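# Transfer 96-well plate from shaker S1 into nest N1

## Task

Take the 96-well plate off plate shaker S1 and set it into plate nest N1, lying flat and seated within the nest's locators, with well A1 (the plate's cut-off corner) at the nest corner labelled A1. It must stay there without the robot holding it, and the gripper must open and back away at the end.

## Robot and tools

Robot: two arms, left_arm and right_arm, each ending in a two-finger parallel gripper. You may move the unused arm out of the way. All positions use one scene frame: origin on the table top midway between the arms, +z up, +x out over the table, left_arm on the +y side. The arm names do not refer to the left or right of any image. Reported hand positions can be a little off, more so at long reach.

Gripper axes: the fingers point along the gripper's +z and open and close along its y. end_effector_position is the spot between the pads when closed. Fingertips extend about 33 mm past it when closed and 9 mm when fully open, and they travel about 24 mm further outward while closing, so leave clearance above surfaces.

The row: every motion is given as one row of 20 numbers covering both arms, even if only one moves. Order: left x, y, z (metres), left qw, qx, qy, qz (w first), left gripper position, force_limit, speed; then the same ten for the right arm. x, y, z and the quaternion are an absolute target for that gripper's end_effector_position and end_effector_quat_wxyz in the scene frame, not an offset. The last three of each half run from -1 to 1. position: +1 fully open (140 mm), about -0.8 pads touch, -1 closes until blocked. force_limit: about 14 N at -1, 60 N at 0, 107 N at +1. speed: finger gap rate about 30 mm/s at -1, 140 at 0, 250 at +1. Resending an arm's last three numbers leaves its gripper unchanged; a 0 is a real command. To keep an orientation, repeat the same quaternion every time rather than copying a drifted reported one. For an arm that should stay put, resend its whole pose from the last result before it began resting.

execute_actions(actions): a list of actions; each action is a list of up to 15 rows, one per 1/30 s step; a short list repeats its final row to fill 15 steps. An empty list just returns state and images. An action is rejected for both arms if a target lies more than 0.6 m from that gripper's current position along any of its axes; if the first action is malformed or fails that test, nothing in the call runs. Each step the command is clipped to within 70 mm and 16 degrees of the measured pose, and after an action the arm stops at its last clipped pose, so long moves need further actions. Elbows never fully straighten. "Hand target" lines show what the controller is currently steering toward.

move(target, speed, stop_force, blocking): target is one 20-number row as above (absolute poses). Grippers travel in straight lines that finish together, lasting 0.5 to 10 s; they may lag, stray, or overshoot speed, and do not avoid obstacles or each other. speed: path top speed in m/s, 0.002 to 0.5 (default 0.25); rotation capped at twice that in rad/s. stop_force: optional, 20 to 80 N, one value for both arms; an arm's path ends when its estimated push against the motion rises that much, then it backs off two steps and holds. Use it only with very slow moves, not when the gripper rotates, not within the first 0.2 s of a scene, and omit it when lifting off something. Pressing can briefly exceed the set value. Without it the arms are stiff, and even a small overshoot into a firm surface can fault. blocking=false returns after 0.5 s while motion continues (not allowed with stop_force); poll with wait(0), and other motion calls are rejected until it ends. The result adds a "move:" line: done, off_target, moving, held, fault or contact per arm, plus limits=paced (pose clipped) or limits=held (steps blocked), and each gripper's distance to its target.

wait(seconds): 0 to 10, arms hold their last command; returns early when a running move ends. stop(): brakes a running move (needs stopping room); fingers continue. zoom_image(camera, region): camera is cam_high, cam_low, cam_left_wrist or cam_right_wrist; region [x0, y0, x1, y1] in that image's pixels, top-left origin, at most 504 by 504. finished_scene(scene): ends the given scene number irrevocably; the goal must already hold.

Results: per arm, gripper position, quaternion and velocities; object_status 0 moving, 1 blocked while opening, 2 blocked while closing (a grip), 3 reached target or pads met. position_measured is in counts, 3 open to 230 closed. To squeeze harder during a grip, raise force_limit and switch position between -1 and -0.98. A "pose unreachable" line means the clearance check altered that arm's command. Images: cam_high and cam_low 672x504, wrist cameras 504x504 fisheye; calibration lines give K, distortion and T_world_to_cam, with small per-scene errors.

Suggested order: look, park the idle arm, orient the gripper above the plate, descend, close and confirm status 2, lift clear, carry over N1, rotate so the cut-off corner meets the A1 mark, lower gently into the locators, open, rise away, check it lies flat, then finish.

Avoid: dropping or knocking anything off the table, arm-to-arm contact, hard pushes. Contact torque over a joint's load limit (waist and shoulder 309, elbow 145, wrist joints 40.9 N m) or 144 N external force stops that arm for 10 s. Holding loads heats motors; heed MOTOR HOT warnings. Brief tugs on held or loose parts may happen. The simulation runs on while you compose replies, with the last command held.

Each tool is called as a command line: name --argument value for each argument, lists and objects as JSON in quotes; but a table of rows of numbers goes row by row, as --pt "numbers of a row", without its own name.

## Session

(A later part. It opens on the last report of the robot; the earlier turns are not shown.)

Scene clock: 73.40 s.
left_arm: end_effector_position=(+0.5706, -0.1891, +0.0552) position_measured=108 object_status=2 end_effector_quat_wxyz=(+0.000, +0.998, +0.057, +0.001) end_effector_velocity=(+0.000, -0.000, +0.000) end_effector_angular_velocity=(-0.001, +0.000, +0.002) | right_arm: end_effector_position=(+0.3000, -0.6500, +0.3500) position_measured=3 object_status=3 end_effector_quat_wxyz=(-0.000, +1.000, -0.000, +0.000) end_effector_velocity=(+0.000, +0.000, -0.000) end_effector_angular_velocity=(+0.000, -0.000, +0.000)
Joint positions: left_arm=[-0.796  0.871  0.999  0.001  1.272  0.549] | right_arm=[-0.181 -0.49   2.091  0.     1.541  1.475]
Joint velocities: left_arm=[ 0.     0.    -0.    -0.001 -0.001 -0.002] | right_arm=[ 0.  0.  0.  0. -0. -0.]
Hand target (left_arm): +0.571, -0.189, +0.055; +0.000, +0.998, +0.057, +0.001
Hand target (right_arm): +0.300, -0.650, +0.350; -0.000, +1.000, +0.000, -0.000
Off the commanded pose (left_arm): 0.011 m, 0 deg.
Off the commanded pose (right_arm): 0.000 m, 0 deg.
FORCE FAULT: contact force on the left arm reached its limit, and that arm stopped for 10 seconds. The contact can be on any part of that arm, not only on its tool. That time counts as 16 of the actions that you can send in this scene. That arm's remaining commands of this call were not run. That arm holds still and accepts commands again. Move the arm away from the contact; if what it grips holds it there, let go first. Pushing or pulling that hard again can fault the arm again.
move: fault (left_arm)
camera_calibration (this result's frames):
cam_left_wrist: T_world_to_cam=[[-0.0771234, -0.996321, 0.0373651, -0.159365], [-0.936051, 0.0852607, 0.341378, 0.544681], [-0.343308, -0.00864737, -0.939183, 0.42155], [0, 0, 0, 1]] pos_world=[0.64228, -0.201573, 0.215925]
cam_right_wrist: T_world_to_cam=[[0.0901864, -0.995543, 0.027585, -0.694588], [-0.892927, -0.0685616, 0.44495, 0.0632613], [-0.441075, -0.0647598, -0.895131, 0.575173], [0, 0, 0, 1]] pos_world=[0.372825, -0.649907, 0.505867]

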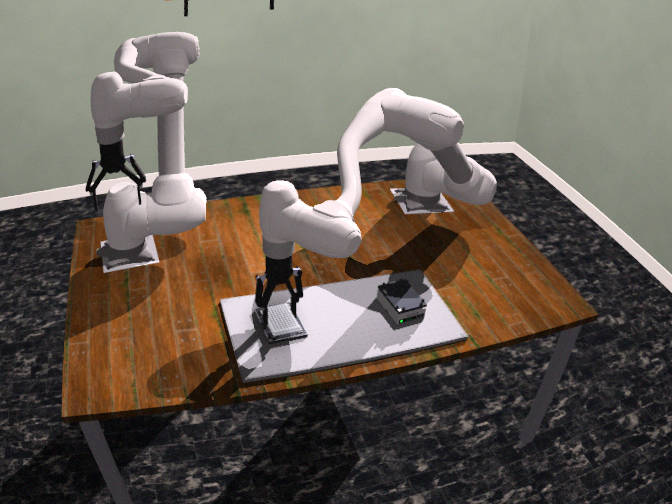

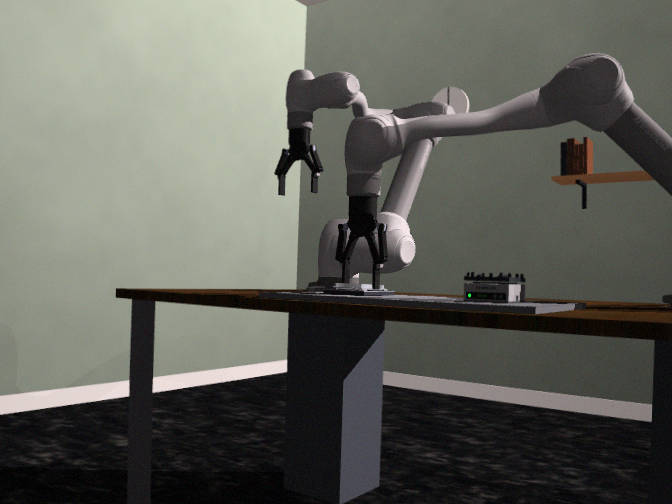

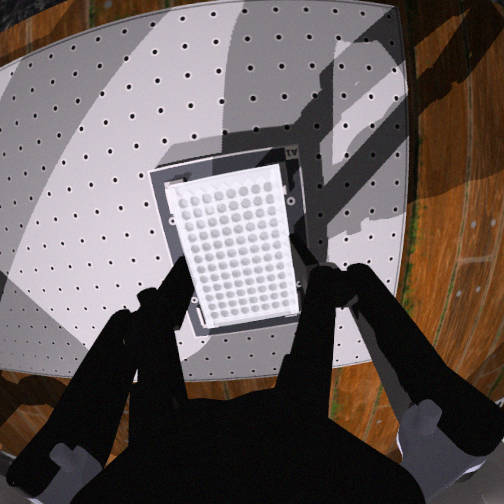

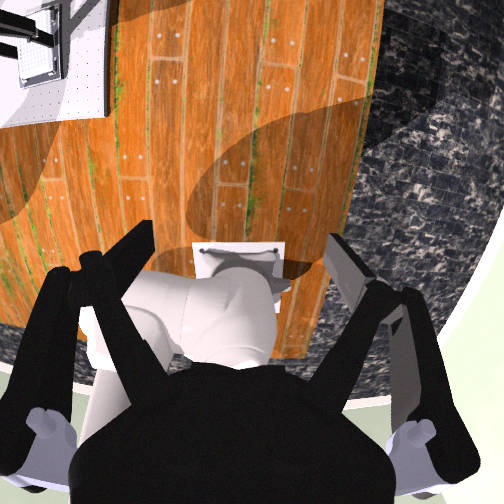

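move --target '[0.5706,-0.1891,0.056,0,0.998,0.057,0,1,0,-0.5,0.3,-0.65,0.35,0,1,0,0,1,0,0]'

move --target '[0.5706,-0.1891,0.16,0,0.998,0.057,0,1,0,-0.5,0.3,-0.65,0.35,0,1,0,0,1,0,0]'

zoom_image --camera "cam_left_wrist" --region '[150, 130, 330, 310]'

zoom_image --camera "cam_high" --region '[240, 280, 330, 360]'

zoom_image --camera "cam_low" --region '[310, 260, 410, 310]'

Scene clock: 77.30 s.
left_arm: end_effector_position=(+0.5706, -0.1891, +0.0560) position_measured=3 object_status=3 end_effector_quat_wxyz=(-0.000, +0.998, +0.057, -0.000) end_effector_velocity=(+0.000, -0.000, -0.000) end_effector_angular_velocity=(-0.002, +0.000, +0.001) | right_arm: end_effector_position=(+0.3000, -0.6500, +0.3500) position_measured=3 object_status=3 end_effector_quat_wxyz=(-0.000, +1.000, -0.000, +0.000) end_effector_velocity=(-0.000, +0.000, +0.000) end_effector_angular_velocity=(-0.000, +0.000, +0.000)
Joint positions: left_arm=[-0.796  0.871  0.997 -0.     1.274  0.549] | right_arm=[-0.181 -0.49   2.091  0.     1.541  1.475]
Joint velocities: left_arm=[ 0.001 -0.     0.    -0.002 -0.002  0.   ] | right_arm=[ 0.    -0.001 -0.    -0.     0.001  0.   ]
Hand target (left_arm): +0.571, -0.189, +0.056; -0.000, +0.998, +0.057, -0.000
Hand target (right_arm): +0.300, -0.650, +0.350; -0.000, +1.000, +0.000, +0.000
Off the commanded pose (left_arm): 0.000 m, 0 deg.
Off the commanded pose (right_arm): 0.000 m, 0 deg.
move: done
camera_calibration (this result's frames):
cam_left_wrist: T_world_to_cam=[[-0.0769239, -0.996339, 0.0372961, -0.159486], [-0.935667, 0.0850597, 0.342479, 0.544049], [-0.344398, -0.00855183, -0.938785, 0.422881], [0, 0, 0, 1]] pos_world=[0.64242, -0.201562, 0.216617]
cam_right_wrist: T_world_to_cam=[[0.0901866, -0.995543, 0.0275848, -0.694588], [-0.892927, -0.0685618, 0.44495, 0.0632613], [-0.441075, -0.0647597, -0.895131, 0.575173], [0, 0, 0, 1]] pos_world=[0.372825, -0.649907, 0.505867]

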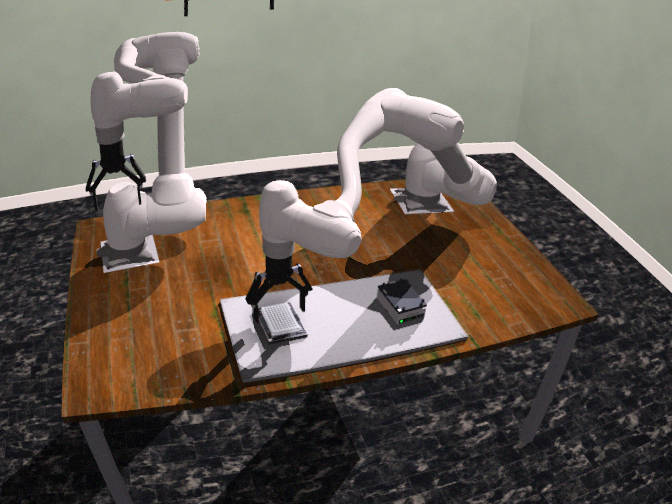

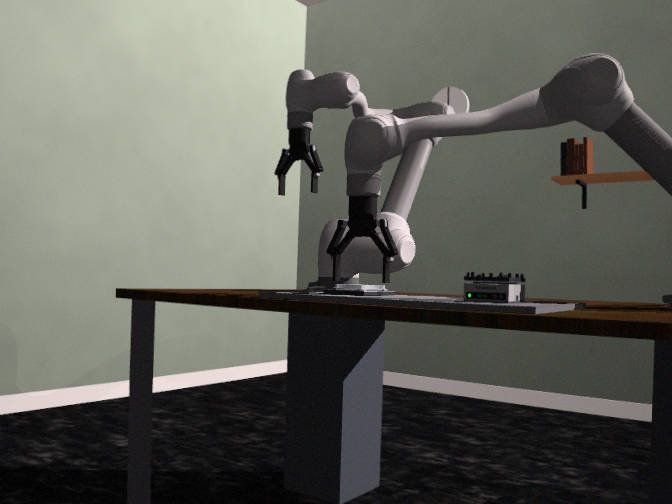

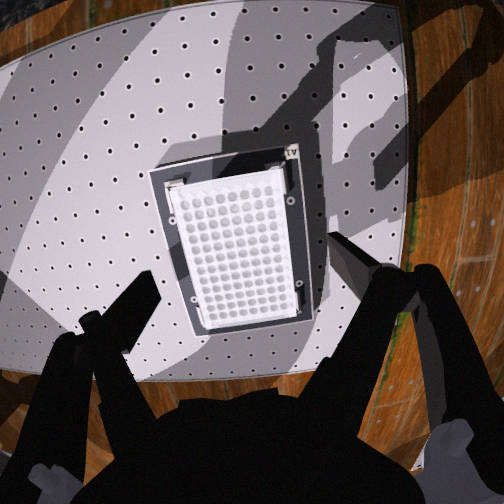

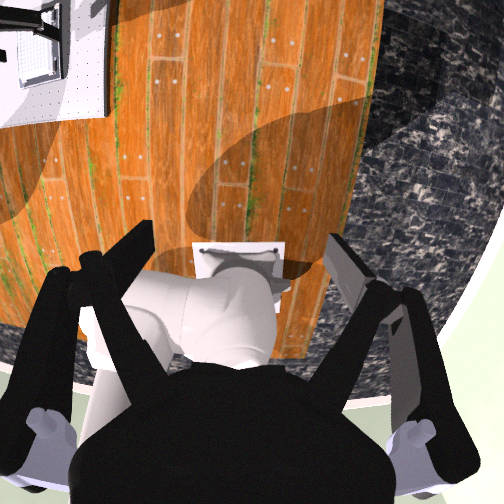

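Scene clock: 78.13 s.
left_arm: end_effector_position=(+0.5707, -0.1892, +0.1602) position_measured=3 object_status=3 end_effector_quat_wxyz=(+0.000, +0.998, +0.057, +0.000) end_effector_velocity=(+0.001, +0.000, +0.000) end_effector_angular_velocity=(+0.000, -0.001, +0.001) | right_arm: end_effector_position=(+0.3000, -0.6500, +0.3500) position_measured=3 object_status=3 end_effector_quat_wxyz=(-0.000, +1.000, -0.000, +0.000) end_effector_velocity=(-0.000, -0.000, -0.000) end_effector_angular_velocity=(-0.001, +0.000, -0.000)
Joint positions: left_arm=[-0.796  0.825  0.89  -0.     1.426  0.55 ] | right_arm=[-0.181 -0.49   2.091  0.     1.541  1.475]
Joint velocities: left_arm=[ 0.001  0.    -0.001  0.001  0.    -0.   ] | right_arm=[-0.001  0.     0.    -0.001  0.    -0.   ]
Hand target (left_arm): +0.571, -0.189, +0.160; +0.000, +0.998, +0.057, -0.000
Hand target (right_arm): +0.300, -0.650, +0.350; -0.000, +1.000, +0.000, +0.000
Off the commanded pose (left_arm): 0.000 m, 0 deg.
Off the commanded pose (right_arm): 0.000 m, 0 deg.
move: done
camera_calibration (this result's frames):
cam_left_wrist: T_world_to_cam=[[-0.0771089, -0.996315, 0.0375498, -0.16342], [-0.935688, 0.0853197, 0.342356, 0.508508], [-0.344299, -0.0087362, -0.93882, 0.520666], [0, 0, 0, 1]] pos_world=[0.642468, -0.201655, 0.320857]
cam_right_wrist: T_world_to_cam=[[0.0901866, -0.995543, 0.027585, -0.694588], [-0.892927, -0.0685617, 0.44495, 0.0632613], [-0.441075, -0.0647598, -0.895131, 0.575173], [0, 0, 0, 1]] pos_world=[0.372825, -0.649907, 0.505867]

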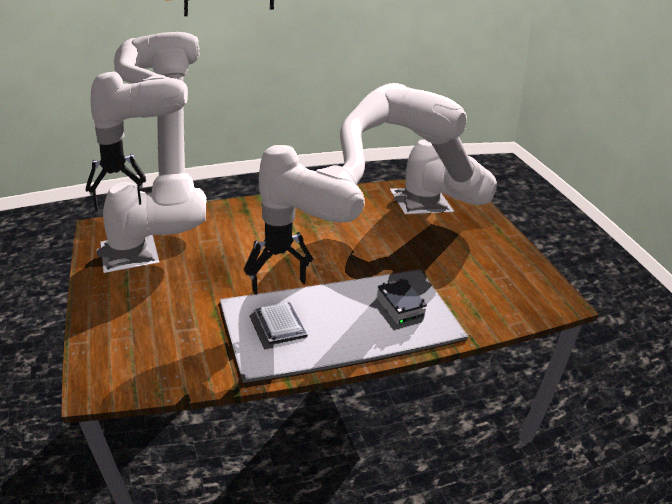

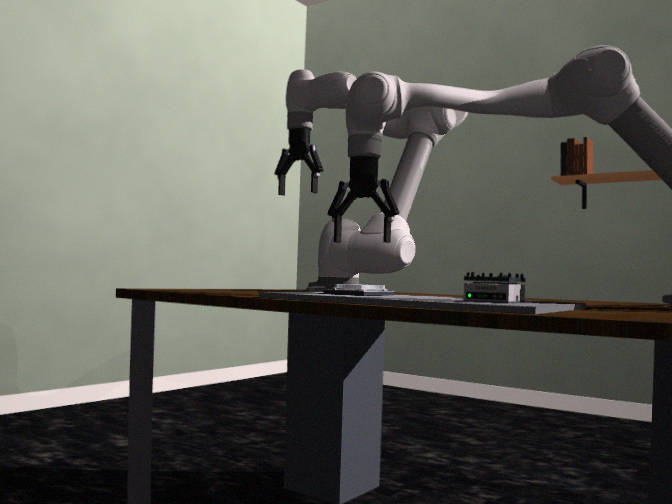

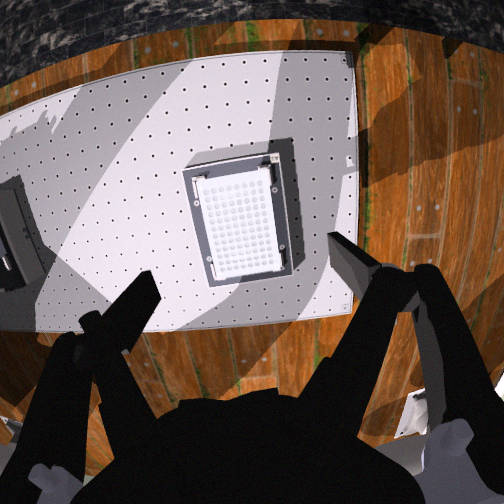

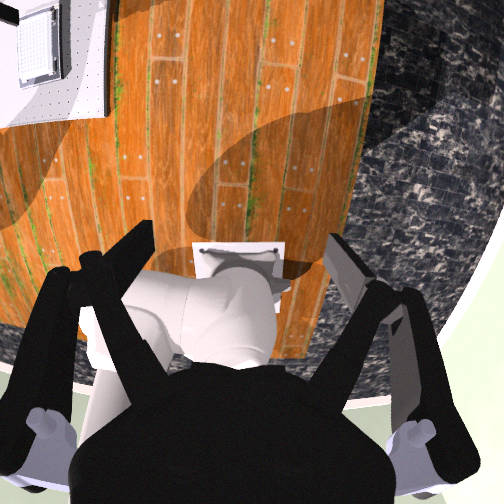

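Region (150, 130, 330, 310) of cam_left_wrist's 504x504 image, scaled by 2.800, with more detail than that image has.

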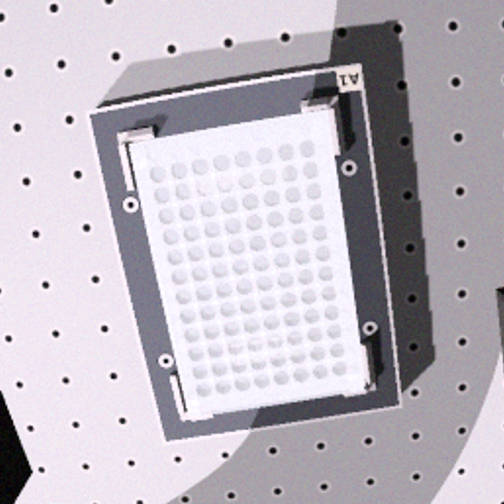

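Region (240, 280, 330, 360) of cam_high's 672x504 image, scaled by 5.600, with more detail than that image has.

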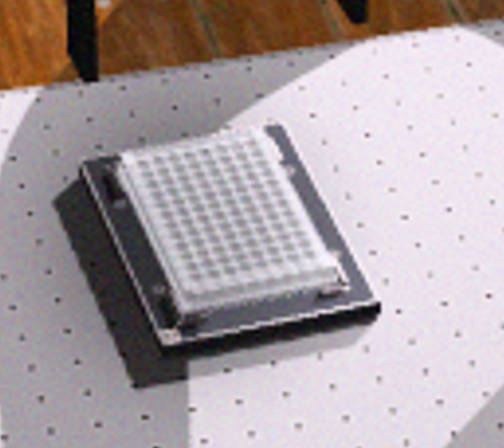

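Region (310, 260, 410, 310) of cam_low's 672x504 image, scaled by 5.040, with more detail than that image has.

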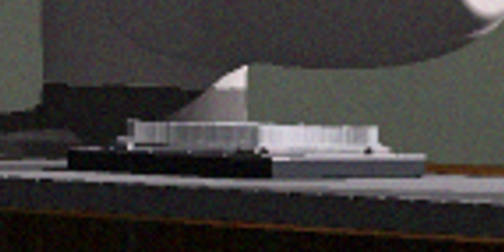

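zoom_image --camera "cam_left_wrist" --region '[180, 150, 300, 290]'

Region (180, 150, 300, 290) of cam_left_wrist's 504x504 image, scaled by 3.600, with more detail than that image has; it fills the left 432 columns of this view, and the rest is white.

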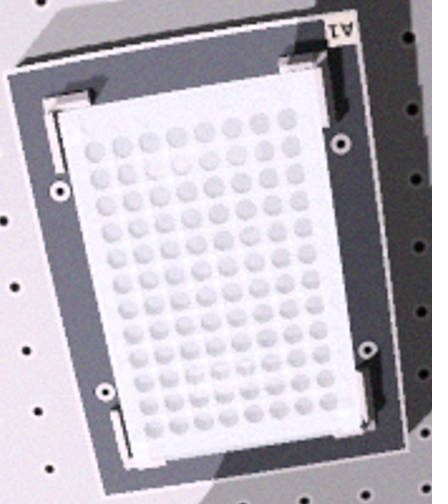

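zoom_image --camera "cam_left_wrist" --region '[185, 160, 285, 200]'

zoom_image --camera "cam_left_wrist" --region '[200, 245, 300, 285]'

Region (185, 160, 285, 200) of cam_left_wrist's 504x504 image, scaled by 5.040, with more detail than that image has; it fills the top 202 rows of this view, and the rest is white.

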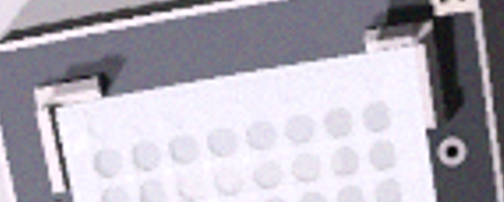

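Region (200, 245, 300, 285) of cam_left_wrist's 504x504 image, scaled by 5.040, with more detail than that image has; it fills the top 202 rows of this view, and the rest is white.

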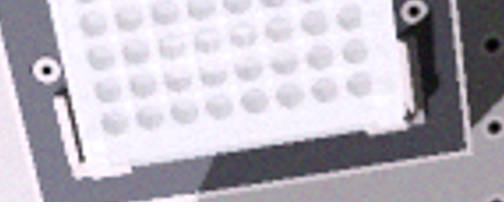

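finished_scene --scene 1

The scene is finished: the task was done.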